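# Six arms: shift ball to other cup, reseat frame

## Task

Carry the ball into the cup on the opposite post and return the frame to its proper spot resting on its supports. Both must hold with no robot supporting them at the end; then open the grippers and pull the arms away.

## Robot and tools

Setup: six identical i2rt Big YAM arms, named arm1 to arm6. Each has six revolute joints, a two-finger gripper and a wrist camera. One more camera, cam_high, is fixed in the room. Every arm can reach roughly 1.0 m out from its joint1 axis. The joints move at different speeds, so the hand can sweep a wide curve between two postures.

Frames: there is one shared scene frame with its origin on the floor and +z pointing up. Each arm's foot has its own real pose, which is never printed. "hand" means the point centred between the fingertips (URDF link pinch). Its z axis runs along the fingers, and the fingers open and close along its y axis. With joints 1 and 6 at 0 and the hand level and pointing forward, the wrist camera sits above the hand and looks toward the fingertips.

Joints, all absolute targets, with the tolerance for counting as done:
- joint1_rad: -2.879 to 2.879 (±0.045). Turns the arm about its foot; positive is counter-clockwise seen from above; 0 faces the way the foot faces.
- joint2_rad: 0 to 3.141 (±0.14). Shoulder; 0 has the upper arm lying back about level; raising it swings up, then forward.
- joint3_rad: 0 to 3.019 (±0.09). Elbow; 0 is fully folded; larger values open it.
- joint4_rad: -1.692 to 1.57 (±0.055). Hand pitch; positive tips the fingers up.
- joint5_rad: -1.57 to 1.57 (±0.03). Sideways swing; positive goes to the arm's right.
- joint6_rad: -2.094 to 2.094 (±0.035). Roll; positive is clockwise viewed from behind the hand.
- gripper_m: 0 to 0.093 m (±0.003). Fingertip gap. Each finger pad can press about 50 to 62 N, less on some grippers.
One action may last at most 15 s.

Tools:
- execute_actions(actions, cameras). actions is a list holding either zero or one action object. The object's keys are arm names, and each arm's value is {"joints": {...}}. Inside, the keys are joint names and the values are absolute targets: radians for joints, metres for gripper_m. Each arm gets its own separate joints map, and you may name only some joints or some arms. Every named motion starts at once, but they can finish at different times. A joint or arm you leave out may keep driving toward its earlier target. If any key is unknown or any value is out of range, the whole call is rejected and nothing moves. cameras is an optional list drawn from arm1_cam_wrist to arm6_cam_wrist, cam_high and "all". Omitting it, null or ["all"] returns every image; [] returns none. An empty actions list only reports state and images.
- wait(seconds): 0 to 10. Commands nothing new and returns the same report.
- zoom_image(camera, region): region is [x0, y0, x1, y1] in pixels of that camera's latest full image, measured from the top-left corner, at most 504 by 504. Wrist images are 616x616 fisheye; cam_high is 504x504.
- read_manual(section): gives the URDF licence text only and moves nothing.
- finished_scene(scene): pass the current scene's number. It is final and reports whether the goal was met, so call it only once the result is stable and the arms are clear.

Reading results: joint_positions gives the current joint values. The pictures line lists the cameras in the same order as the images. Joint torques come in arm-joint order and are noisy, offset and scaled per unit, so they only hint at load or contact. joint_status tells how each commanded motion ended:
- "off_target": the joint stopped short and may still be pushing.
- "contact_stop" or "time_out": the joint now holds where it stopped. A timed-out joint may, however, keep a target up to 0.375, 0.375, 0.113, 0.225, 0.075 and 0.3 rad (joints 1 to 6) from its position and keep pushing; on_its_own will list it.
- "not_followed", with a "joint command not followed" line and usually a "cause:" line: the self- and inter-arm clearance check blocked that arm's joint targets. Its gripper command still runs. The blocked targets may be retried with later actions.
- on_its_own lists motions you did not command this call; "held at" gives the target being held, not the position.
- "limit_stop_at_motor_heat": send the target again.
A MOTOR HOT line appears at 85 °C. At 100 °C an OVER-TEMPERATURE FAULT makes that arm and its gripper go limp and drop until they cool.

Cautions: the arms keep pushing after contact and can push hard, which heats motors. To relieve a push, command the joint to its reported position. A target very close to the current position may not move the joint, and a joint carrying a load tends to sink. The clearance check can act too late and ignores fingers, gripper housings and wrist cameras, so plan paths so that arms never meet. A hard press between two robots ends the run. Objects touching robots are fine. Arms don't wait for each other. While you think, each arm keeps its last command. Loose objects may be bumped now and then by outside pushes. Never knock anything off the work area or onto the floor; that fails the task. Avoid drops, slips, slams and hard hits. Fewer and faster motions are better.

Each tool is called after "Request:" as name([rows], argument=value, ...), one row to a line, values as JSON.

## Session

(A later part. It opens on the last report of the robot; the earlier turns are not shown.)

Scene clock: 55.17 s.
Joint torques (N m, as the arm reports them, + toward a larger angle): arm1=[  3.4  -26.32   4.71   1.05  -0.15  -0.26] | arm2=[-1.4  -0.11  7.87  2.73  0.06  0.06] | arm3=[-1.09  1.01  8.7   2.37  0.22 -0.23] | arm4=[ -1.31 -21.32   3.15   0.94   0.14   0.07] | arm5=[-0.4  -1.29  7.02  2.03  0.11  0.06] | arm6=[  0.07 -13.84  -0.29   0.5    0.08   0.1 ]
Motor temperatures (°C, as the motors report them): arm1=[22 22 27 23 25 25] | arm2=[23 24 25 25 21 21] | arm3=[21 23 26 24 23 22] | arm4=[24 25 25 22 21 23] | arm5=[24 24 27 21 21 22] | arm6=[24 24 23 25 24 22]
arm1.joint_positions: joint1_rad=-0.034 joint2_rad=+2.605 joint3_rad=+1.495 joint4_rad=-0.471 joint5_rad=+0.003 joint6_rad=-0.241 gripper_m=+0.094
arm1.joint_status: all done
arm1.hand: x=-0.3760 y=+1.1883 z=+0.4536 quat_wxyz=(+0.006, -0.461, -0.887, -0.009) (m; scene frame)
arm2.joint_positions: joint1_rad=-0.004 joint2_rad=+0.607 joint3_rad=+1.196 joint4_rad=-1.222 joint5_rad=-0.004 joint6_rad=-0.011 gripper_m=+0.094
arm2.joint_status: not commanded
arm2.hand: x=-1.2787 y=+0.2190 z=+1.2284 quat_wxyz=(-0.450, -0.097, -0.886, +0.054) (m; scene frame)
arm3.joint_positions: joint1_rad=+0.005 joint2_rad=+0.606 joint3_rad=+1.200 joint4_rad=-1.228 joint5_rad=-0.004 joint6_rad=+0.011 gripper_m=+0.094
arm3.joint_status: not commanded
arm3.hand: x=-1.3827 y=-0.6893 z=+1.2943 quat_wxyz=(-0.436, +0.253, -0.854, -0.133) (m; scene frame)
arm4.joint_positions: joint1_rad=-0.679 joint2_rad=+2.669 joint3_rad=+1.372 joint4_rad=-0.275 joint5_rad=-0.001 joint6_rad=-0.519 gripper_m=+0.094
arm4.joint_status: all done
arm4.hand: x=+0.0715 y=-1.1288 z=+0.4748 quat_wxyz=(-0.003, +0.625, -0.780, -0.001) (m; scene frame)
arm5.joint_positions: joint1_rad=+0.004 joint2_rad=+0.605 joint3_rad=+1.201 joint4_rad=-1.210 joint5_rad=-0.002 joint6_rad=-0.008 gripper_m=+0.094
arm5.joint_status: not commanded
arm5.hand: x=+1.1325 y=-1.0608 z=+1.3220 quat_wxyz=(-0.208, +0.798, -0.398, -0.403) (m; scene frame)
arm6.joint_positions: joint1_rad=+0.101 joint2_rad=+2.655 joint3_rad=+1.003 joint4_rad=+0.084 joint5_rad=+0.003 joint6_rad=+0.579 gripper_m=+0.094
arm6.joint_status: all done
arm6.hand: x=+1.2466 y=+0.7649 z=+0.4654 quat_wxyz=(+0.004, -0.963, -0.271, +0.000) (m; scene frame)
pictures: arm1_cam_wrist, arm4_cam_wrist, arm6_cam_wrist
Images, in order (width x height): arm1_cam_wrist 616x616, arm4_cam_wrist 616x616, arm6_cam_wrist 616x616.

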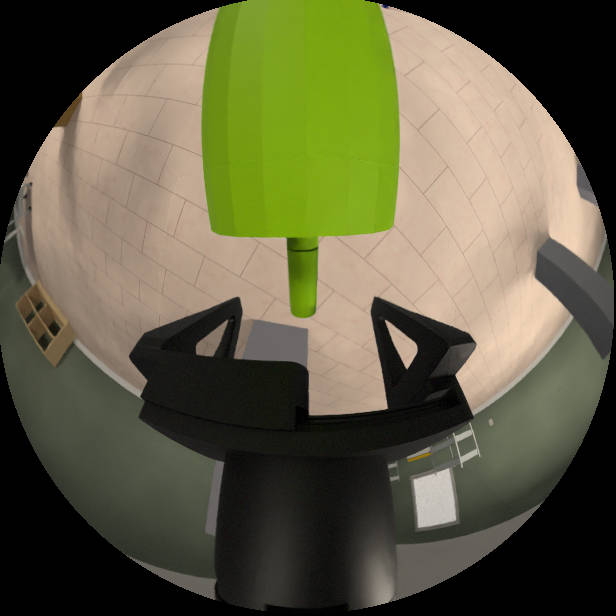

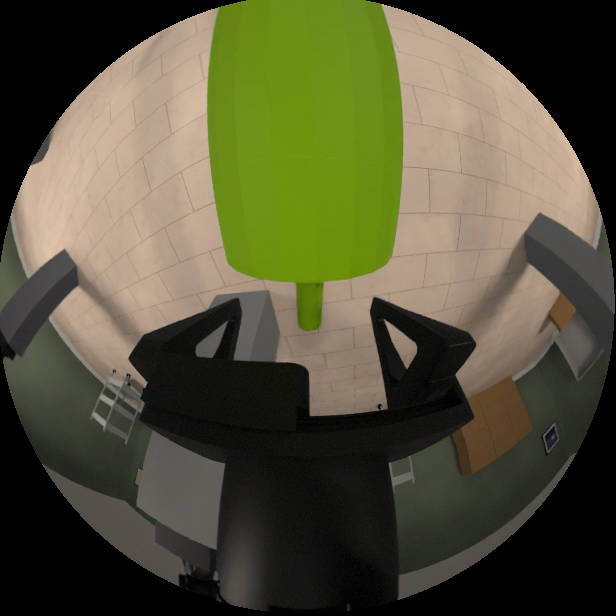

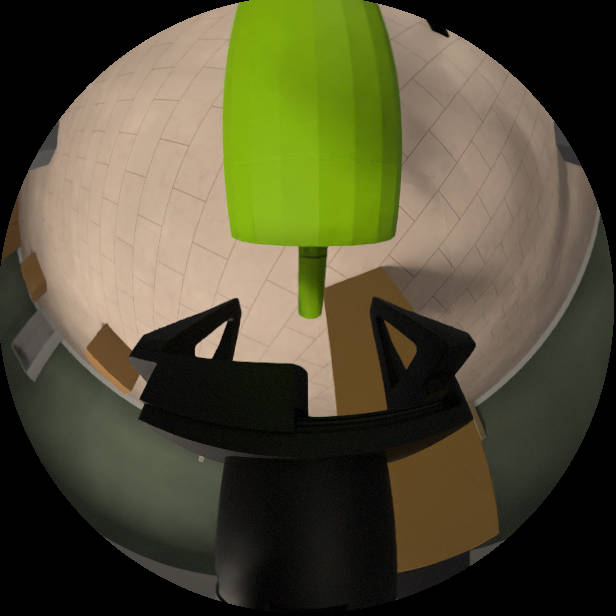

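Request:
execute_actions([
  {"arm1":{"joints":{"joint2_rad":2.59,"joint3_rad":1.55,"joint4_rad":-0.475}},"arm6":{"joints":{"joint1_rad":0.065,"joint2_rad":2.675,"joint3_rad":1.05,"joint4_rad":0.065,"joint6_rad":0.56}}},
], cameras=["arm1_cam_wrist","arm6_cam_wrist"])

Request:
execute_actions([
  {"arm1":{"joints":{"gripper_m":0}},"arm4":{"joints":{"gripper_m":0}},"arm6":{"joints":{"gripper_m":0}}},
], cameras=["arm1_cam_wrist","arm4_cam_wrist","arm6_cam_wrist","cam_high"])

Scene clock: 65.20 s.
Joint torques (N m, as the arm reports them, + toward a larger angle): arm1=[  3.14 -26.84   5.68   0.45  -0.16  -0.22] | arm2=[-1.   -0.29  7.84  2.7   0.11  0.05] | arm3=[-1.14  1.04  8.7   2.38  0.22 -0.24] | arm4=[ -1.12 -21.22   3.15   0.91   0.14   0.08] | arm5=[ 0.15 -1.31  7.17  1.98  0.13  0.05] | arm6=[ -0.57 -13.07   0.43  -0.13   0.04  -0.09]
Motor temperatures (°C, as the motors report them): arm1=[22 23 27 23 25 25] | arm2=[23 24 26 25 21 21] | arm3=[21 23 27 24 23 22] | arm4=[24 25 24 22 21 23] | arm5=[24 24 27 21 21 22] | arm6=[24 24 23 25 24 22]
arm1.joint_positions: joint1_rad=-0.034 joint2_rad=+2.605 joint3_rad=+1.525 joint4_rad=-0.471 joint5_rad=+0.003 joint6_rad=-0.241 gripper_m=+0.094
arm1.joint_status: all done
arm1.hand: x=-0.3694 y=+1.1714 z=+0.4588 quat_wxyz=(-0.006, -0.461, -0.887, +0.001) (m; scene frame)
arm2.joint_positions: joint1_rad=-0.004 joint2_rad=+0.607 joint3_rad=+1.196 joint4_rad=-1.222 joint5_rad=-0.004 joint6_rad=-0.011 gripper_m=+0.094
arm2.joint_status: not commanded
arm2.hand: x=-1.2787 y=+0.2190 z=+1.2284 quat_wxyz=(-0.450, -0.097, -0.886, +0.054) (m; scene frame)
arm3.joint_positions: joint1_rad=+0.005 joint2_rad=+0.606 joint3_rad=+1.200 joint4_rad=-1.228 joint5_rad=-0.004 joint6_rad=+0.011 gripper_m=+0.094
arm3.joint_status: not commanded
arm3.hand: x=-1.3827 y=-0.6893 z=+1.2943 quat_wxyz=(-0.436, +0.253, -0.854, -0.133) (m; scene frame)
arm4.joint_positions: joint1_rad=-0.679 joint2_rad=+2.669 joint3_rad=+1.372 joint4_rad=-0.275 joint5_rad=-0.001 joint6_rad=-0.519 gripper_m=+0.094
arm4.joint_status: not commanded
arm4.hand: x=+0.0715 y=-1.1288 z=+0.4748 quat_wxyz=(-0.003, +0.625, -0.780, -0.001) (m; scene frame)
arm5.joint_positions: joint1_rad=+0.004 joint2_rad=+0.605 joint3_rad=+1.201 joint4_rad=-1.210 joint5_rad=-0.002 joint6_rad=-0.008 gripper_m=+0.094
arm5.joint_status: not commanded
arm5.hand: x=+1.1325 y=-1.0608 z=+1.3220 quat_wxyz=(-0.208, +0.798, -0.398, -0.403) (m; scene frame)
arm6.joint_positions: joint1_rad=+0.067 joint2_rad=+2.665 joint3_rad=+1.048 joint4_rad=+0.072 joint5_rad=+0.003 joint6_rad=+0.571 gripper_m=+0.094
arm6.joint_status: all done
arm6.hand: x=+1.2263 y=+0.7524 z=+0.4609 quat_wxyz=(-0.005, -0.966, -0.259, +0.008) (m; scene frame)
pictures: arm1_cam_wrist, arm6_cam_wrist
Images, in order (width x height): arm1_cam_wrist 616x616, arm6_cam_wrist 616x616.

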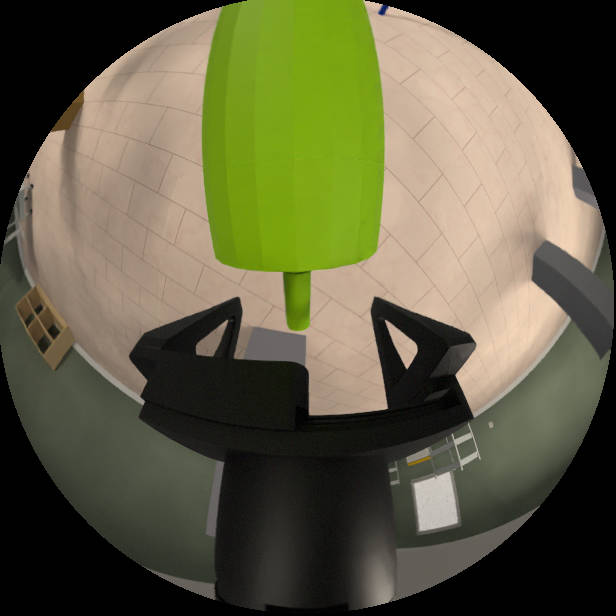

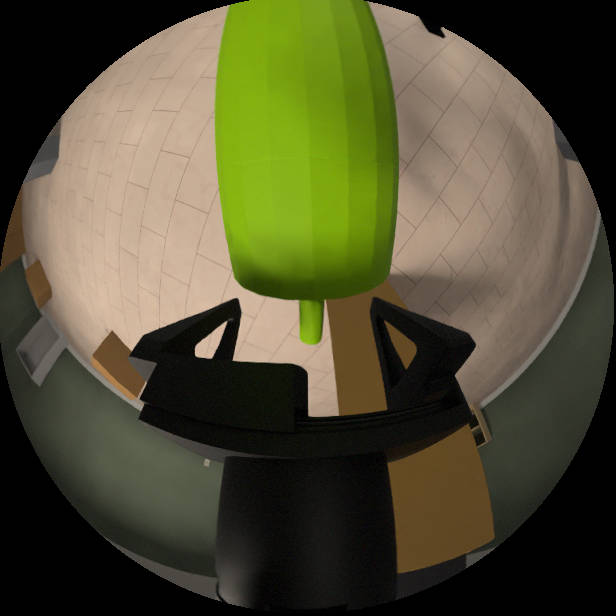

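Scene clock: 65.93 s.
Joint torques (N m, as the arm reports them, + toward a larger angle): arm1=[  3.05 -25.92   5.4    0.38  -0.16  -0.27] | arm2=[-1.75 -0.42  7.86  2.66  0.11  0.05] | arm3=[-1.13  1.03  8.7   2.38  0.21 -0.23] | arm4=[ -1.24 -21.26   3.15   0.94   0.14   0.08] | arm5=[ 0.17 -1.13  7.09  2.12  0.11  0.04] | arm6=[ -1.11 -12.87   0.11   0.08   0.02  -0.12]
Motor temperatures (°C, as the motors report them): arm1=[22 23 27 23 25 25] | arm2=[23 24 26 25 21 21] | arm3=[21 23 27 24 23 22] | arm4=[24 25 24 22 21 23] | arm5=[24 24 27 21 21 22] | arm6=[24 24 23 25 24 22]
arm1.joint_positions: joint1_rad=-0.034 joint2_rad=+2.605 joint3_rad=+1.525 joint4_rad=-0.471 joint5_rad=+0.003 joint6_rad=-0.242 gripper_m=+0.000
arm1.joint_status: all done
arm1.hand: x=-0.3694 y=+1.1714 z=+0.4588 quat_wxyz=(-0.006, -0.461, -0.888, +0.001) (m; scene frame)
arm2.joint_positions: joint1_rad=-0.004 joint2_rad=+0.607 joint3_rad=+1.196 joint4_rad=-1.222 joint5_rad=-0.004 joint6_rad=-0.011 gripper_m=+0.094
arm2.joint_status: not commanded
arm2.hand: x=-1.2787 y=+0.2190 z=+1.2284 quat_wxyz=(-0.450, -0.097, -0.886, +0.054) (m; scene frame)
arm3.joint_positions: joint1_rad=+0.005 joint2_rad=+0.606 joint3_rad=+1.200 joint4_rad=-1.228 joint5_rad=-0.004 joint6_rad=+0.011 gripper_m=+0.094
arm3.joint_status: not commanded
arm3.hand: x=-1.3827 y=-0.6893 z=+1.2943 quat_wxyz=(-0.436, +0.253, -0.854, -0.133) (m; scene frame)
arm4.joint_positions: joint1_rad=-0.679 joint2_rad=+2.669 joint3_rad=+1.372 joint4_rad=-0.275 joint5_rad=-0.001 joint6_rad=-0.519 gripper_m=+0.000
arm4.joint_status: all done
arm4.hand: x=+0.0715 y=-1.1288 z=+0.4748 quat_wxyz=(-0.003, +0.625, -0.780, -0.001) (m; scene frame)
arm5.joint_positions: joint1_rad=+0.004 joint2_rad=+0.605 joint3_rad=+1.201 joint4_rad=-1.210 joint5_rad=-0.002 joint6_rad=-0.008 gripper_m=+0.094
arm5.joint_status: not commanded
arm5.hand: x=+1.1325 y=-1.0608 z=+1.3220 quat_wxyz=(-0.208, +0.798, -0.398, -0.403) (m; scene frame)
arm6.joint_positions: joint1_rad=+0.067 joint2_rad=+2.665 joint3_rad=+1.048 joint4_rad=+0.072 joint5_rad=+0.003 joint6_rad=+0.571 gripper_m=+0.000
arm6.joint_status: all done
arm6.hand: x=+1.2263 y=+0.7524 z=+0.4609 quat_wxyz=(-0.005, -0.966, -0.259, +0.008) (m; scene frame)
pictures: arm1_cam_wrist, arm4_cam_wrist, arm6_cam_wrist, cam_high
Images, in order (width x height): arm1_cam_wrist 616x616, arm4_cam_wrist 616x616, arm6_cam_wrist 616x616, cam_high 504x504.

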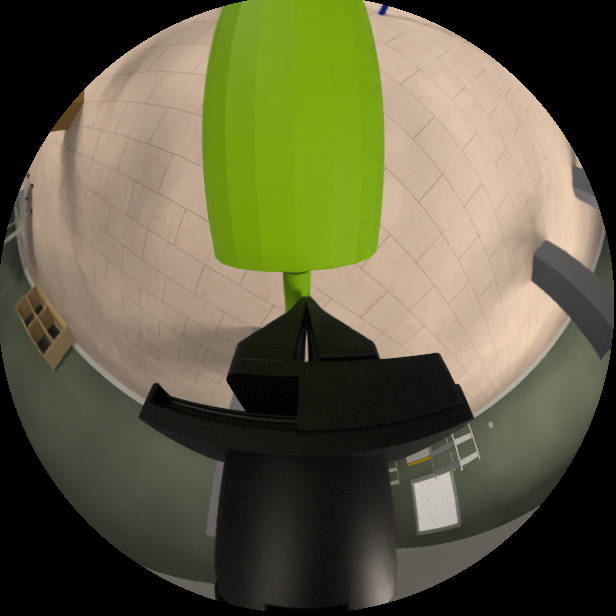

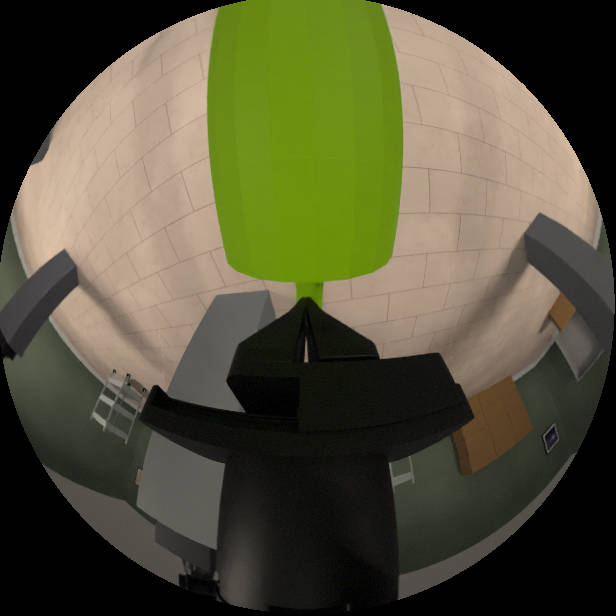

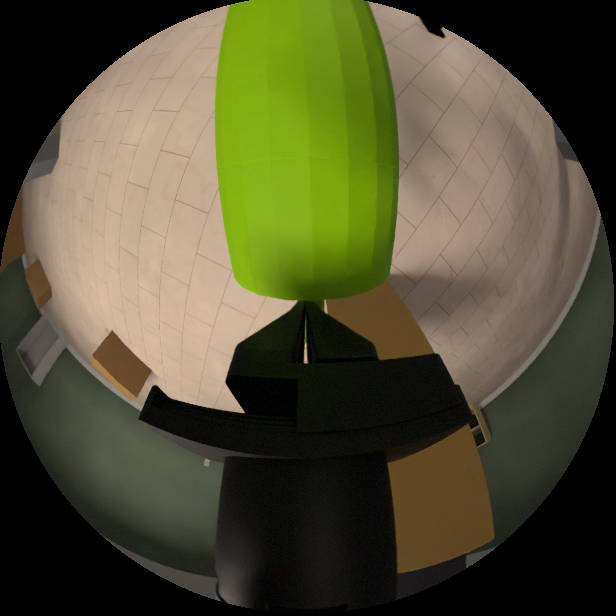

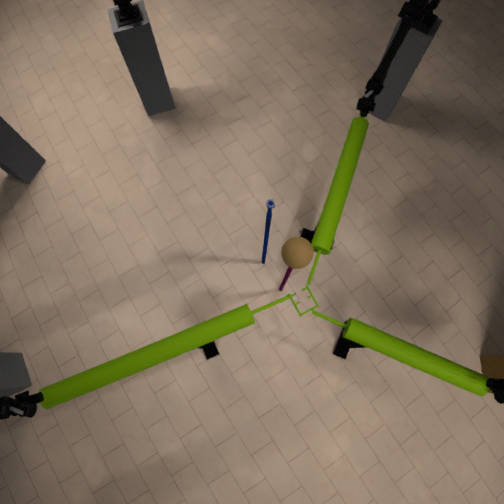

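Request:
execute_actions([
  {"arm1":{"joints":{"gripper_m":0.093}},"arm4":{"joints":{"gripper_m":0.093}},"arm6":{"joints":{"gripper_m":0.093}}},
], cameras=[])

Request:
execute_actions([
  {"arm1":{"joints":{"joint1_rad":-0.01,"joint2_rad":2.64,"joint4_rad":-0.42}},"arm4":{"joints":{"joint1_rad":-0.705,"joint2_rad":2.72,"joint4_rad":-0.205}},"arm6":{"joints":{"joint2_rad":2.745,"joint4_rad":0.16}}},
], cameras=["arm1_cam_wrist","arm4_cam_wrist","arm6_cam_wrist"])

Request:
execute_actions([
  {"arm1":{"joints":{"gripper_m":0}},"arm4":{"joints":{"gripper_m":0}},"arm6":{"joints":{"gripper_m":0}}},
], cameras=["arm1_cam_wrist","arm4_cam_wrist","arm6_cam_wrist"])

Scene clock: 72.00 s.
Joint torques (N m, as the arm reports them, + toward a larger angle): arm1=[  3.42 -25.65   5.65   0.68  -0.12  -0.25] | arm2=[-1.29 -0.2   7.97  2.72  0.08  0.06] | arm3=[-1.12  1.02  8.69  2.38  0.22 -0.24] | arm4=[ -1.19 -21.11   3.18   0.91   0.13   0.08] | arm5=[ 0.26 -0.88  7.03  2.05  0.12  0.05] | arm6=[  0.08 -12.64   0.09   0.17   0.09  -0.13]
Motor temperatures (°C, as the motors report them): arm1=[22 23 27 23 25 25] | arm2=[23 24 26 25 21 21] | arm3=[21 23 27 24 23 22] | arm4=[24 26 24 22 21 23] | arm5=[24 24 27 21 21 22] | arm6=[24 25 23 25 24 22]
arm1.joint_positions: joint1_rad=-0.034 joint2_rad=+2.605 joint3_rad=+1.525 joint4_rad=-0.471 joint5_rad=+0.003 joint6_rad=-0.242 gripper_m=+0.093
arm1.joint_status: all done
arm1.hand: x=-0.3694 y=+1.1714 z=+0.4588 quat_wxyz=(-0.006, -0.461, -0.888, +0.001) (m; scene frame)
arm2.joint_positions: joint1_rad=-0.004 joint2_rad=+0.607 joint3_rad=+1.196 joint4_rad=-1.222 joint5_rad=-0.004 joint6_rad=-0.011 gripper_m=+0.094
arm2.joint_status: not commanded
arm2.hand: x=-1.2787 y=+0.2190 z=+1.2284 quat_wxyz=(-0.450, -0.097, -0.886, +0.054) (m; scene frame)
arm3.joint_positions: joint1_rad=+0.005 joint2_rad=+0.606 joint3_rad=+1.200 joint4_rad=-1.228 joint5_rad=-0.004 joint6_rad=+0.011 gripper_m=+0.094
arm3.joint_status: not commanded
arm3.hand: x=-1.3827 y=-0.6893 z=+1.2943 quat_wxyz=(-0.436, +0.253, -0.854, -0.133) (m; scene frame)
arm4.joint_positions: joint1_rad=-0.679 joint2_rad=+2.669 joint3_rad=+1.372 joint4_rad=-0.275 joint5_rad=-0.001 joint6_rad=-0.519 gripper_m=+0.093
arm4.joint_status: all done
arm4.hand: x=+0.0715 y=-1.1288 z=+0.4748 quat_wxyz=(-0.003, +0.625, -0.780, -0.001) (m; scene frame)
arm5.joint_positions: joint1_rad=+0.004 joint2_rad=+0.605 joint3_rad=+1.201 joint4_rad=-1.210 joint5_rad=-0.002 joint6_rad=-0.008 gripper_m=+0.094
arm5.joint_status: not commanded
arm5.hand: x=+1.1325 y=-1.0608 z=+1.3220 quat_wxyz=(-0.208, +0.798, -0.398, -0.403) (m; scene frame)
arm6.joint_positions: joint1_rad=+0.067 joint2_rad=+2.665 joint3_rad=+1.048 joint4_rad=+0.072 joint5_rad=+0.003 joint6_rad=+0.570 gripper_m=+0.093
arm6.joint_status: all done
arm6.hand: x=+1.2263 y=+0.7524 z=+0.4609 quat_wxyz=(-0.005, -0.966, -0.259, +0.008) (m; scene frame)
pictures: none
No camera images: the call's "cameras" was empty. Leave "cameras" out to get every camera's image.

Scene clock: 72.93 s.
Joint torques (N m, as the arm reports them, + toward a larger angle): arm1=[  3.56 -25.32   5.21   1.6   -0.16  -0.23] | arm2=[-1.28 -0.8   7.97  2.78  0.1   0.05] | arm3=[-1.15  1.05  8.7   2.37  0.22 -0.24] | arm4=[ -0.76 -19.9    2.76   1.24   0.14   0.08] | arm5=[-0.1  -0.97  7.07  2.08  0.11  0.05] | arm6=[ -0.68 -13.48  -0.58   0.5    0.08  -0.13]
Motor temperatures (°C, as the motors report them): arm1=[22 23 27 23 25 25] | arm2=[23 24 26 25 21 21] | arm3=[21 23 27 24 23 22] | arm4=[24 26 24 22 21 23] | arm5=[24 24 27 21 21 22] | arm6=[24 25 23 25 24 22]
arm1.joint_positions: joint1_rad=-0.021 joint2_rad=+2.648 joint3_rad=+1.525 joint4_rad=-0.437 joint5_rad=+0.003 joint6_rad=-0.242 gripper_m=+0.093
arm1.joint_status: all done
arm1.hand: x=-0.3667 y=+1.1849 z=+0.4361 quat_wxyz=(-0.002, -0.455, -0.891, -0.002) (m; scene frame)
arm2.joint_positions: joint1_rad=-0.004 joint2_rad=+0.607 joint3_rad=+1.196 joint4_rad=-1.222 joint5_rad=-0.004 joint6_rad=-0.011 gripper_m=+0.094
arm2.joint_status: not commanded
arm2.hand: x=-1.2787 y=+0.2190 z=+1.2284 quat_wxyz=(-0.450, -0.097, -0.886, +0.054) (m; scene frame)
arm3.joint_positions: joint1_rad=+0.005 joint2_rad=+0.606 joint3_rad=+1.200 joint4_rad=-1.228 joint5_rad=-0.004 joint6_rad=+0.011 gripper_m=+0.094
arm3.joint_status: not commanded
arm3.hand: x=-1.3827 y=-0.6893 z=+1.2943 quat_wxyz=(-0.436, +0.253, -0.854, -0.133) (m; scene frame)
arm4.joint_positions: joint1_rad=-0.700 joint2_rad=+2.719 joint3_rad=+1.372 joint4_rad=-0.222 joint5_rad=-0.001 joint6_rad=-0.519 gripper_m=+0.093
arm4.joint_status: all done
arm4.hand: x=+0.0706 y=-1.1444 z=+0.4518 quat_wxyz=(-0.005, +0.617, -0.787, -0.002) (m; scene frame)
arm5.joint_positions: joint1_rad=+0.004 joint2_rad=+0.605 joint3_rad=+1.201 joint4_rad=-1.210 joint5_rad=-0.002 joint6_rad=-0.008 gripper_m=+0.094
arm5.joint_status: not commanded
arm5.hand: x=+1.1325 y=-1.0608 z=+1.3220 quat_wxyz=(-0.208, +0.798, -0.398, -0.403) (m; scene frame)
arm6.joint_positions: joint1_rad=+0.067 joint2_rad=+2.751 joint3_rad=+1.048 joint4_rad=+0.150 joint5_rad=+0.003 joint6_rad=+0.570 gripper_m=+0.093
arm6.joint_status: all done
arm6.hand: x=+1.2383 y=+0.7757 z=+0.4321 quat_wxyz=(-0.002, -0.966, -0.259, +0.006) (m; scene frame)
pictures: arm1_cam_wrist, arm4_cam_wrist, arm6_cam_wrist
Images, in order (width x height): arm1_cam_wrist 616x616, arm4_cam_wrist 616x616, arm6_cam_wrist 616x616.

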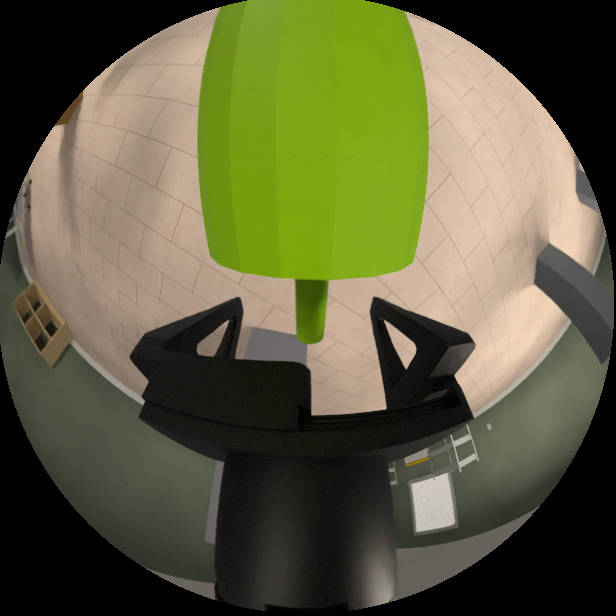

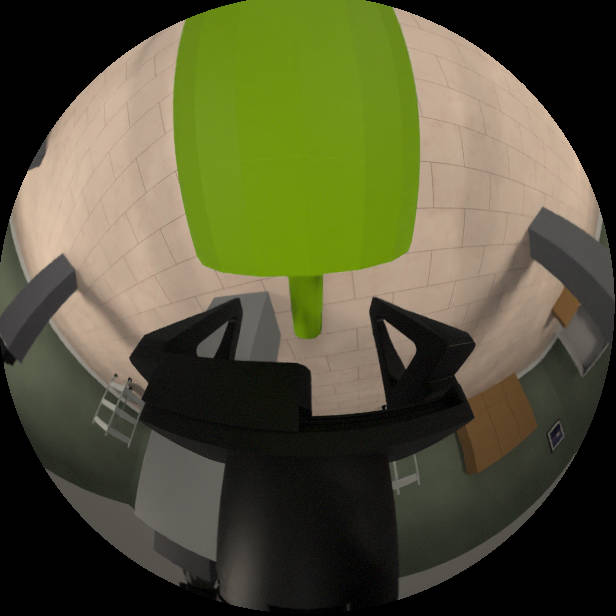

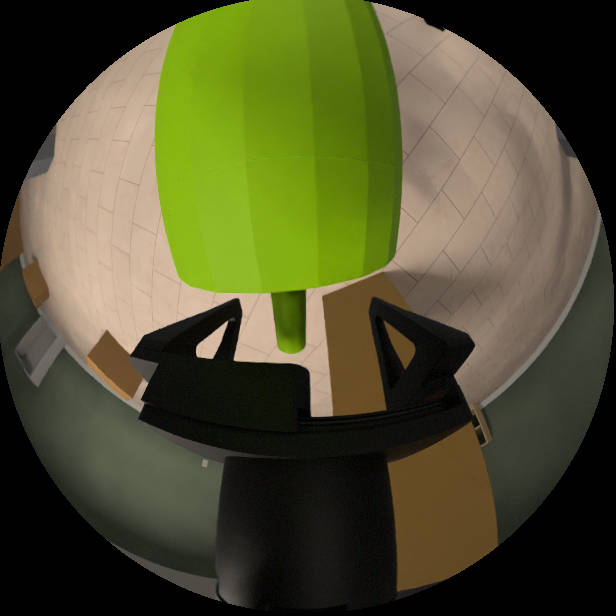

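Scene clock: 73.63 s.
Joint torques (N m, as the arm reports them, + toward a larger angle): arm1=[  3.17 -24.53   5.35   1.42  -0.57  -0.26] | arm2=[-2.07 -0.82  7.95  2.77  0.07  0.06] | arm3=[-1.13  1.02  8.7   2.37  0.22 -0.24] | arm4=[ -0.84 -19.86   2.71   1.09   0.02   0.13] | arm5=[-0.13 -1.2   7.3   1.95  0.13  0.05] | arm6=[ -0.19 -12.84  -0.74   0.53   0.64  -0.17]
Motor temperatures (°C, as the motors report them): arm1=[22 23 27 23 25 25] | arm2=[23 24 26 25 21 21] | arm3=[21 23 27 24 23 22] | arm4=[24 26 24 22 21 23] | arm5=[24 24 27 21 21 22] | arm6=[24 25 23 25 24 22]
arm1.joint_positions: joint1_rad=-0.023 joint2_rad=+2.648 joint3_rad=+1.525 joint4_rad=-0.437 joint5_rad=+0.013 joint6_rad=-0.242 gripper_m=+0.019
arm1.joint_status: gripper_m off_target (ended at +0.019, target +0.000)
arm1.hand: x=-0.3697 y=+1.1836 z=+0.4361 quat_wxyz=(+0.001, -0.456, -0.890, +0.002) (m; scene frame)
arm2.joint_positions: joint1_rad=-0.004 joint2_rad=+0.607 joint3_rad=+1.196 joint4_rad=-1.222 joint5_rad=-0.004 joint6_rad=-0.011 gripper_m=+0.094
arm2.joint_status: not commanded
arm2.hand: x=-1.2787 y=+0.2190 z=+1.2284 quat_wxyz=(-0.450, -0.097, -0.886, +0.054) (m; scene frame)
arm3.joint_positions: joint1_rad=+0.005 joint2_rad=+0.606 joint3_rad=+1.200 joint4_rad=-1.228 joint5_rad=-0.004 joint6_rad=+0.011 gripper_m=+0.094
arm3.joint_status: not commanded
arm3.hand: x=-1.3827 y=-0.6893 z=+1.2943 quat_wxyz=(-0.436, +0.253, -0.854, -0.133) (m; scene frame)
arm4.joint_positions: joint1_rad=-0.700 joint2_rad=+2.719 joint3_rad=+1.372 joint4_rad=-0.219 joint5_rad=+0.001 joint6_rad=-0.526 gripper_m=+0.019
arm4.joint_status: gripper_m off_target (ended at +0.019, target +0.000)
arm4.hand: x=+0.0719 y=-1.1437 z=+0.4519 quat_wxyz=(-0.007, +0.620, -0.785, -0.001) (m; scene frame)
arm5.joint_positions: joint1_rad=+0.004 joint2_rad=+0.605 joint3_rad=+1.201 joint4_rad=-1.210 joint5_rad=-0.002 joint6_rad=-0.008 gripper_m=+0.094
arm5.joint_status: not commanded
arm5.hand: x=+1.1325 y=-1.0608 z=+1.3220 quat_wxyz=(-0.208, +0.798, -0.398, -0.403) (m; scene frame)
arm6.joint_positions: joint1_rad=+0.071 joint2_rad=+2.751 joint3_rad=+1.051 joint4_rad=+0.156 joint5_rad=-0.014 joint6_rad=+0.572 gripper_m=+0.019
arm6.joint_status: gripper_m off_target (ended at +0.019, target +0.000)
arm6.hand: x=+1.2406 y=+0.7710 z=+0.4320 quat_wxyz=(-0.011, -0.966, -0.260, +0.002) (m; scene frame)
pictures: arm1_cam_wrist, arm4_cam_wrist, arm6_cam_wrist
Images, in order (width x height): arm1_cam_wrist 616x616, arm4_cam_wrist 616x616, arm6_cam_wrist 616x616.

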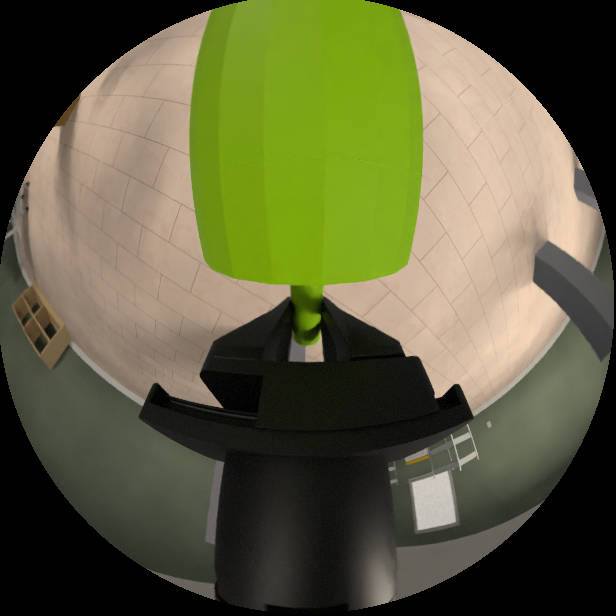

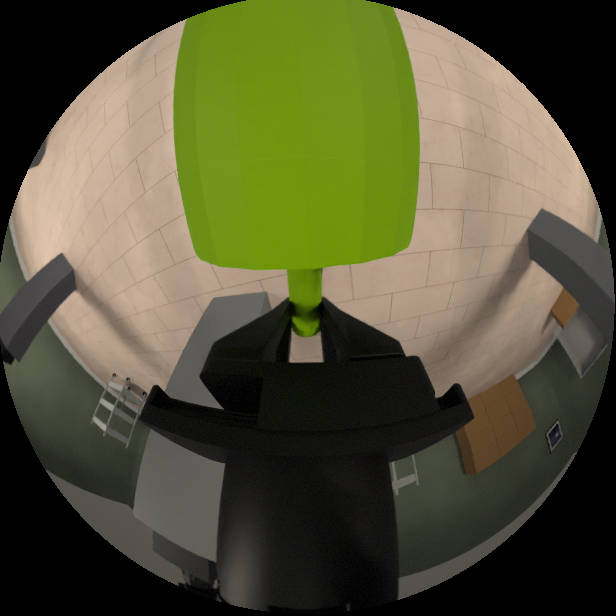

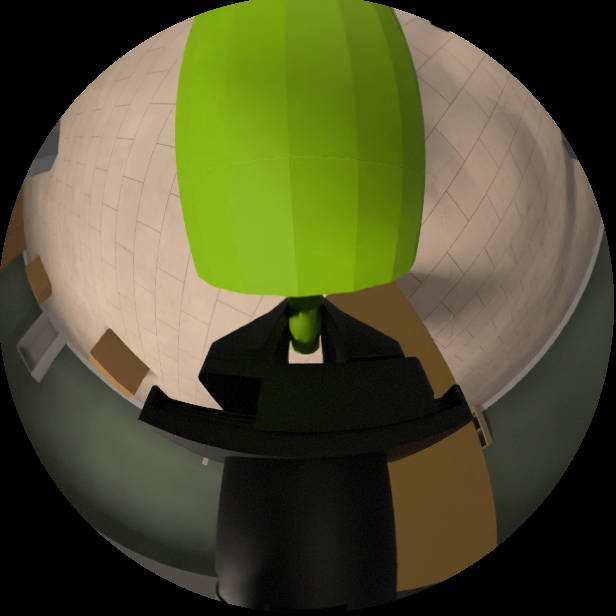

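Request:
execute_actions([
  {"arm1":{"joints":{"joint2_rad":2.395,"joint3_rad":1.42,"joint4_rad":-0.545}},"arm4":{"joints":{"joint2_rad":2.45,"joint3_rad":1.22,"joint4_rad":-0.314}},"arm6":{"joints":{"joint2_rad":2.45,"joint3_rad":0.865,"joint4_rad":0.055}}},
])

Scene clock: 81.60 s.
Joint torques (N m, as the arm reports them, + toward a larger angle): arm1=[  2.88 -26.45   5.41   0.45  -0.48  -0.26] | arm2=[-1.55 -0.3   7.85  2.73  0.08  0.1 ] | arm3=[-1.09  1.    8.71  2.37  0.22 -0.24] | arm4=[ -0.7  -21.27   3.51   0.12   0.11   0.16] | arm5=[ 0.09 -1.29  7.07  1.92  0.12  0.03] | arm6=[  0.22 -15.18   0.05   0.38   0.54  -0.1 ]
Motor temperatures (°C, as the motors report them): arm1=[22 24 27 23 25 25] | arm2=[23 24 26 25 21 21] | arm3=[21 23 27 24 23 22] | arm4=[24 26 23 22 21 23] | arm5=[24 24 27 21 21 22] | arm6=[24 25 23 25 24 22]
arm1.joint_positions: joint1_rad=-0.022 joint2_rad=+2.422 joint3_rad=+1.404 joint4_rad=-0.540 joint5_rad=+0.011 joint6_rad=-0.242 gripper_m=+0.019
arm1.joint_status: all done
arm1.hand: x=-0.3696 y=+1.1836 z=+0.5338 quat_wxyz=(+0.000, -0.455, -0.890, +0.002) (m; scene frame)
arm2.joint_positions: joint1_rad=-0.004 joint2_rad=+0.607 joint3_rad=+1.196 joint4_rad=-1.222 joint5_rad=-0.004 joint6_rad=-0.011 gripper_m=+0.094
arm2.joint_status: not commanded
arm2.hand: x=-1.2787 y=+0.2190 z=+1.2284 quat_wxyz=(-0.450, -0.097, -0.886, +0.054) (m; scene frame)
arm3.joint_positions: joint1_rad=+0.005 joint2_rad=+0.606 joint3_rad=+1.200 joint4_rad=-1.228 joint5_rad=-0.004 joint6_rad=+0.011 gripper_m=+0.094
arm3.joint_status: not commanded
arm3.hand: x=-1.3827 y=-0.6893 z=+1.2943 quat_wxyz=(-0.436, +0.253, -0.854, -0.133) (m; scene frame)
arm4.joint_positions: joint1_rad=-0.702 joint2_rad=+2.470 joint3_rad=+1.217 joint4_rad=-0.303 joint5_rad=-0.001 joint6_rad=-0.528 gripper_m=+0.019
arm4.joint_status: all done
arm4.hand: x=+0.0731 y=-1.1434 z=+0.5505 quat_wxyz=(-0.011, +0.620, -0.784, -0.002) (m; scene frame)
arm5.joint_positions: joint1_rad=+0.004 joint2_rad=+0.605 joint3_rad=+1.201 joint4_rad=-1.210 joint5_rad=-0.002 joint6_rad=-0.008 gripper_m=+0.094
arm5.joint_status: not commanded
arm5.hand: x=+1.1325 y=-1.0608 z=+1.3220 quat_wxyz=(-0.208, +0.798, -0.398, -0.403) (m; scene frame)
arm6.joint_positions: joint1_rad=+0.069 joint2_rad=+2.469 joint3_rad=+0.865 joint4_rad=+0.056 joint5_rad=-0.011 joint6_rad=+0.571 gripper_m=+0.019
arm6.joint_status: all done
arm6.hand: x=+1.2402 y=+0.7724 z=+0.5303 quat_wxyz=(-0.009, -0.966, -0.260, +0.002) (m; scene frame)
pictures: arm1_cam_wrist, arm2_cam_wrist, arm3_cam_wrist, arm4_cam_wrist, arm5_cam_wrist, arm6_cam_wrist, cam_high
Images, in order (width x height): arm1_cam_wrist 616x616, arm2_cam_wrist 616x616, arm3_cam_wrist 616x616, arm4_cam_wrist 616x616, arm5_cam_wrist 616x616, arm6_cam_wrist 616x616, cam_high 504x504.

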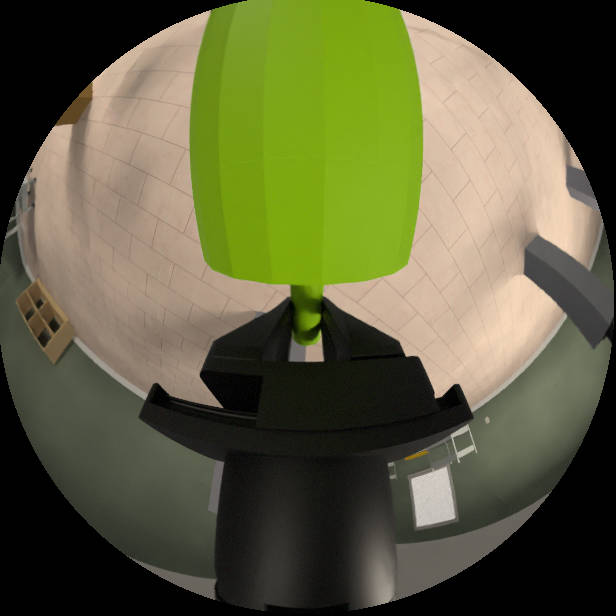

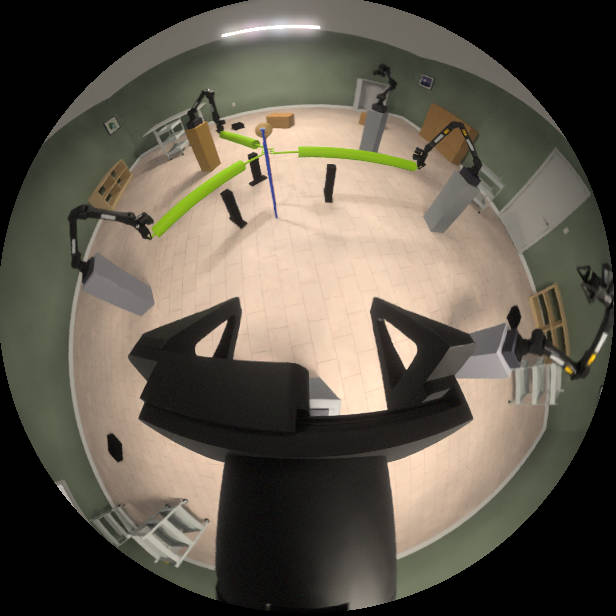

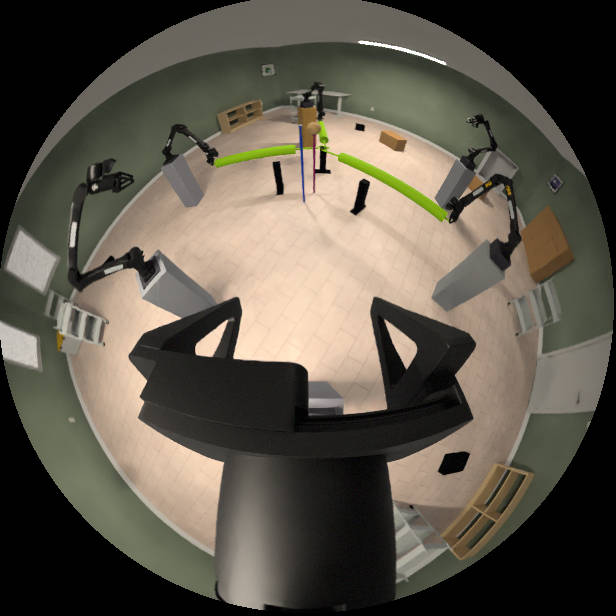

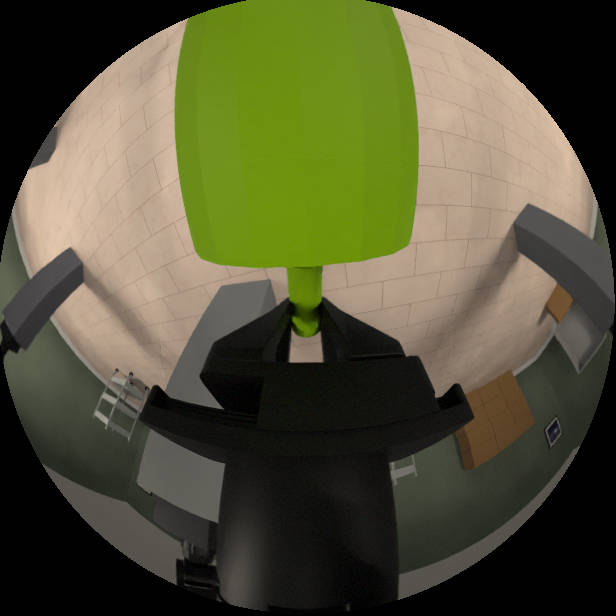

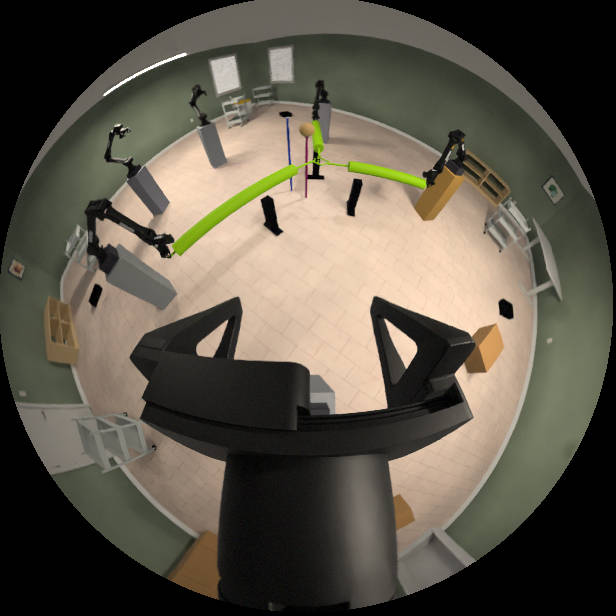

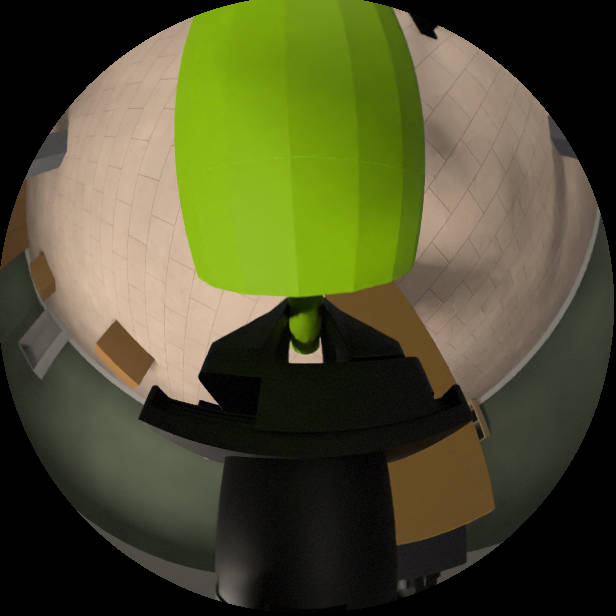

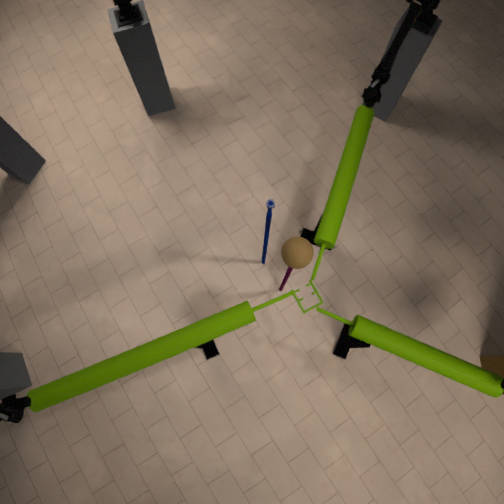

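Request:
execute_actions([
  {"arm1":{"joints":{"joint1_rad":-0.168,"joint2_rad":2.35,"joint3_rad":1.305,"joint4_rad":-0.465,"joint6_rad":-0.388}},"arm4":{"joints":{"joint1_rad":-0.55,"joint2_rad":2.415,"joint3_rad":1.08,"joint4_rad":-0.2,"joint6_rad":-0.371}},"arm6":{"joints":{"joint1_rad":-0.126,"joint2_rad":2.45,"joint3_rad":0.965,"joint4_rad":-0.042,"joint6_rad":0.369}},"arm2":{"joints":{"joint1_rad":0.2,"joint2_rad":1.6,"joint3_rad":1.9,"joint4_rad":-0.6}},"arm3":{"joints":{"joint2_rad":1.6,"joint3_rad":1.9,"joint4_rad":-0.6}},"arm5":{"joints":{"joint2_rad":1.6,"joint3_rad":1.9,"joint4_rad":-0.6}}},
], cameras=["arm2_cam_wrist","arm3_cam_wrist","arm5_cam_wrist","cam_high"])

Request:
zoom_image(camera="cam_high", region=[230, 200, 350, 320])

Scene clock: 94.80 s.
Joint torques (N m, as the arm reports them, + toward a larger angle): arm1=[  3.73 -27.17   4.57   0.71  -0.26  -0.06] | arm2=[ -1.78 -16.38  12.27   2.67   0.03   0.02] | arm3=[ -1.18 -15.93  14.96   2.35   0.22  -0.24] | arm4=[ -1.36 -20.87   2.48   0.78   0.24  -0.01] | arm5=[ -0.13 -16.46  12.6    2.94   0.15   0.04] | arm6=[  0.6  -15.08   0.64   0.14   0.13  -0.06]
Motor temperatures (°C, as the motors report them): arm1=[22 24 27 23 25 25] | arm2=[23 24 27 25 21 21] | arm3=[21 23 28 24 23 22] | arm4=[24 26 23 22 21 23] | arm5=[24 25 28 21 21 22] | arm6=[24 25 23 25 24 22]
arm1.joint_positions: joint1_rad=-0.178 joint2_rad=+2.393 joint3_rad=+1.295 joint4_rad=-0.467 joint5_rad=+0.006 joint6_rad=-0.396 gripper_m=+0.019
arm1.joint_status: all done
arm1.hand: x=-0.4591 y=+1.1913 z=+0.5281 quat_wxyz=(+0.001, -0.457, -0.890, -0.003) (m; scene frame)
arm2.joint_positions: joint1_rad=+0.197 joint2_rad=+1.590 joint3_rad=+1.848 joint4_rad=-0.618 joint5_rad=-0.002 joint6_rad=-0.010 gripper_m=+0.094
arm2.joint_status: all done
arm2.hand: x=-0.8408 y=+0.2583 z=+1.2786 quat_wxyz=(-0.570, -0.007, -0.822, +0.012) (m; scene frame)
arm3.joint_positions: joint1_rad=+0.005 joint2_rad=+1.603 joint3_rad=+1.841 joint4_rad=-0.625 joint5_rad=-0.004 joint6_rad=+0.010 gripper_m=+0.094
arm3.joint_status: all done
arm3.hand: x=-1.0180 y=-0.4490 z=+1.3319 quat_wxyz=(-0.537, +0.236, -0.793, -0.164) (m; scene frame)
arm4.joint_positions: joint1_rad=-0.537 joint2_rad=+2.445 joint3_rad=+1.079 joint4_rad=-0.206 joint5_rad=-0.003 joint6_rad=-0.371 gripper_m=+0.019
arm4.joint_status: all done
arm4.hand: x=-0.0175 y=-1.1348 z=+0.5472 quat_wxyz=(-0.003, +0.623, -0.782, -0.002) (m; scene frame)
arm5.joint_positions: joint1_rad=+0.004 joint2_rad=+1.611 joint3_rad=+1.840 joint4_rad=-0.625 joint5_rad=-0.002 joint6_rad=-0.008 gripper_m=+0.094
arm5.joint_status: all done
arm5.hand: x=+0.8733 y=-0.7077 z=+1.3390 quat_wxyz=(-0.250, +0.749, -0.373, -0.487) (m; scene frame)
arm6.joint_positions: joint1_rad=-0.133 joint2_rad=+2.469 joint3_rad=+0.969 joint4_rad=-0.037 joint5_rad=+0.000 joint6_rad=+0.374 gripper_m=+0.019
arm6.joint_status: all done
arm6.hand: x=+1.1524 y=+0.7787 z=+0.5310 quat_wxyz=(-0.007, -0.966, -0.258, +0.012) (m; scene frame)
pictures: arm2_cam_wrist, arm3_cam_wrist, arm5_cam_wrist, cam_high
Images, in order (width x height): arm2_cam_wrist 616x616, arm3_cam_wrist 616x616, arm5_cam_wrist 616x616, cam_high 504x504.

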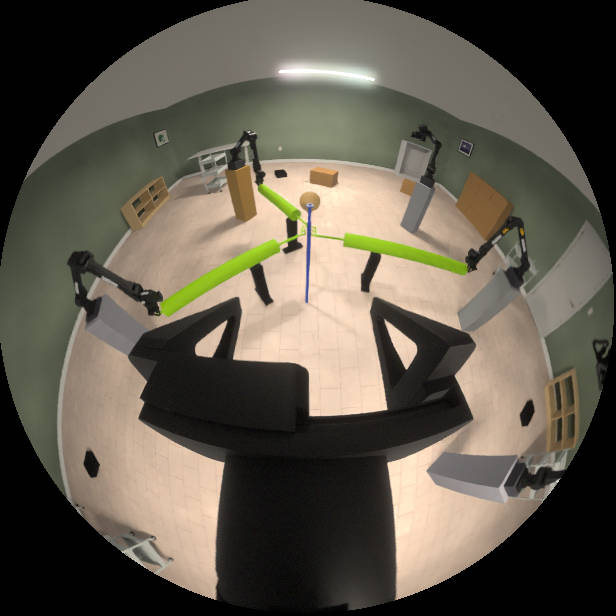

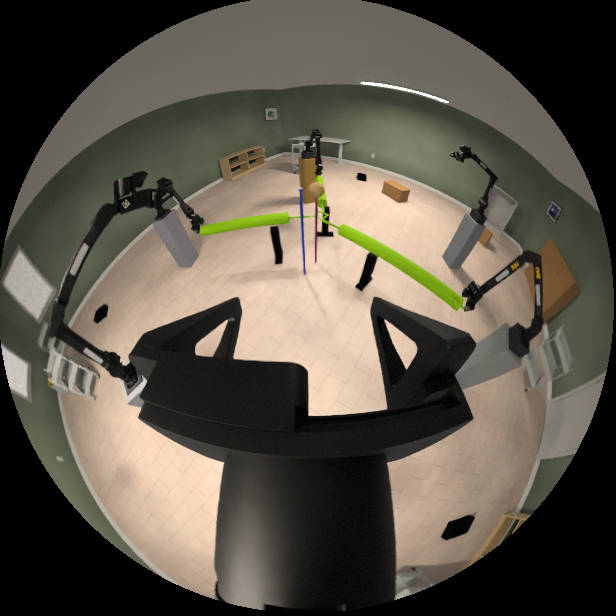

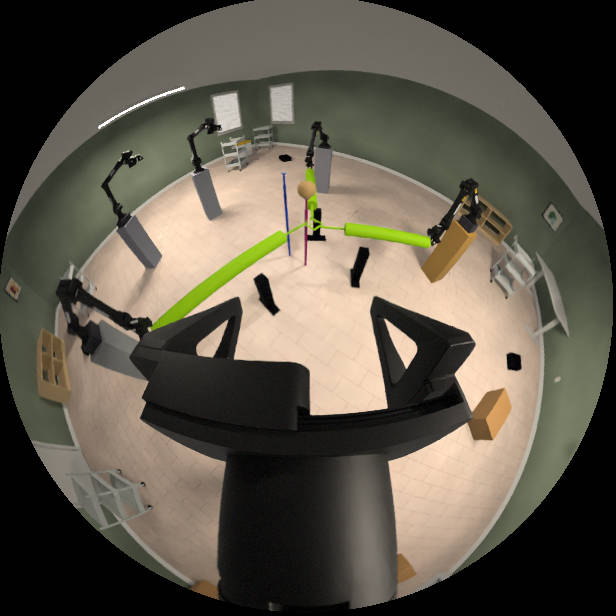

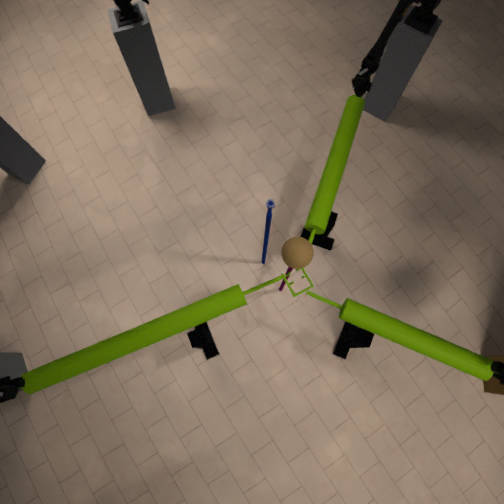

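Region (230, 200, 350, 320) of cam_high's 504x504 image, scaled by 4.200, with more detail than that image has.

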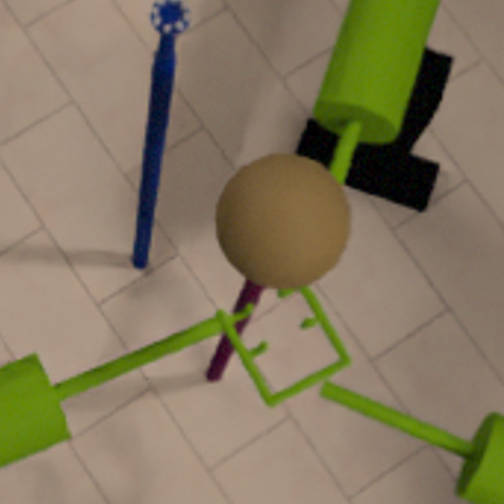

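Request:
zoom_image(camera="arm2_cam_wrist", region=[270, 185, 350, 265])

Request:
zoom_image(camera="arm5_cam_wrist", region=[270, 170, 350, 250])

Request:
zoom_image(camera="arm3_cam_wrist", region=[280, 170, 360, 250])

Region (270, 185, 350, 265) of arm2_cam_wrist's 616x616 image, scaled by 6.300, with more detail than that image has.

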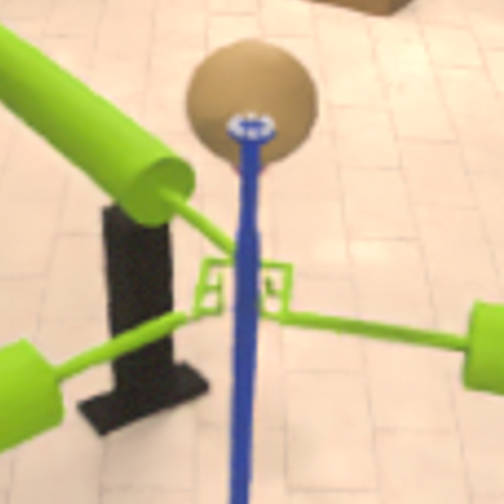

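Region (270, 170, 350, 250) of arm5_cam_wrist's 616x616 image, scaled by 6.300, with more detail than that image has.

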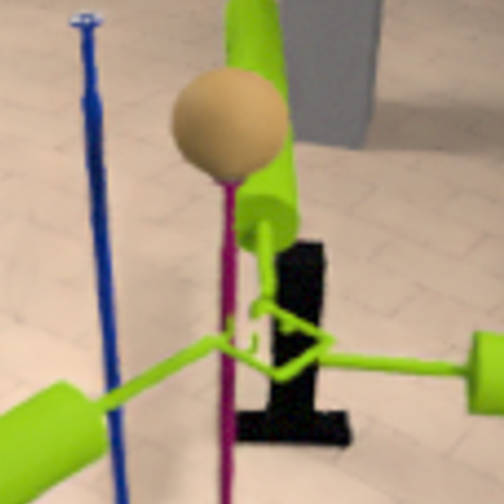

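Region (280, 170, 360, 250) of arm3_cam_wrist's 616x616 image, scaled by 6.300, with more detail than that image has.

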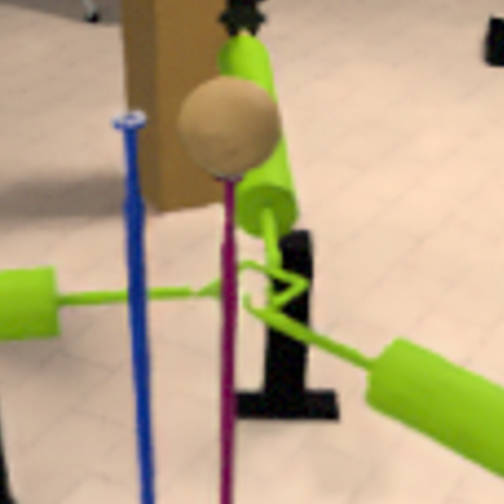

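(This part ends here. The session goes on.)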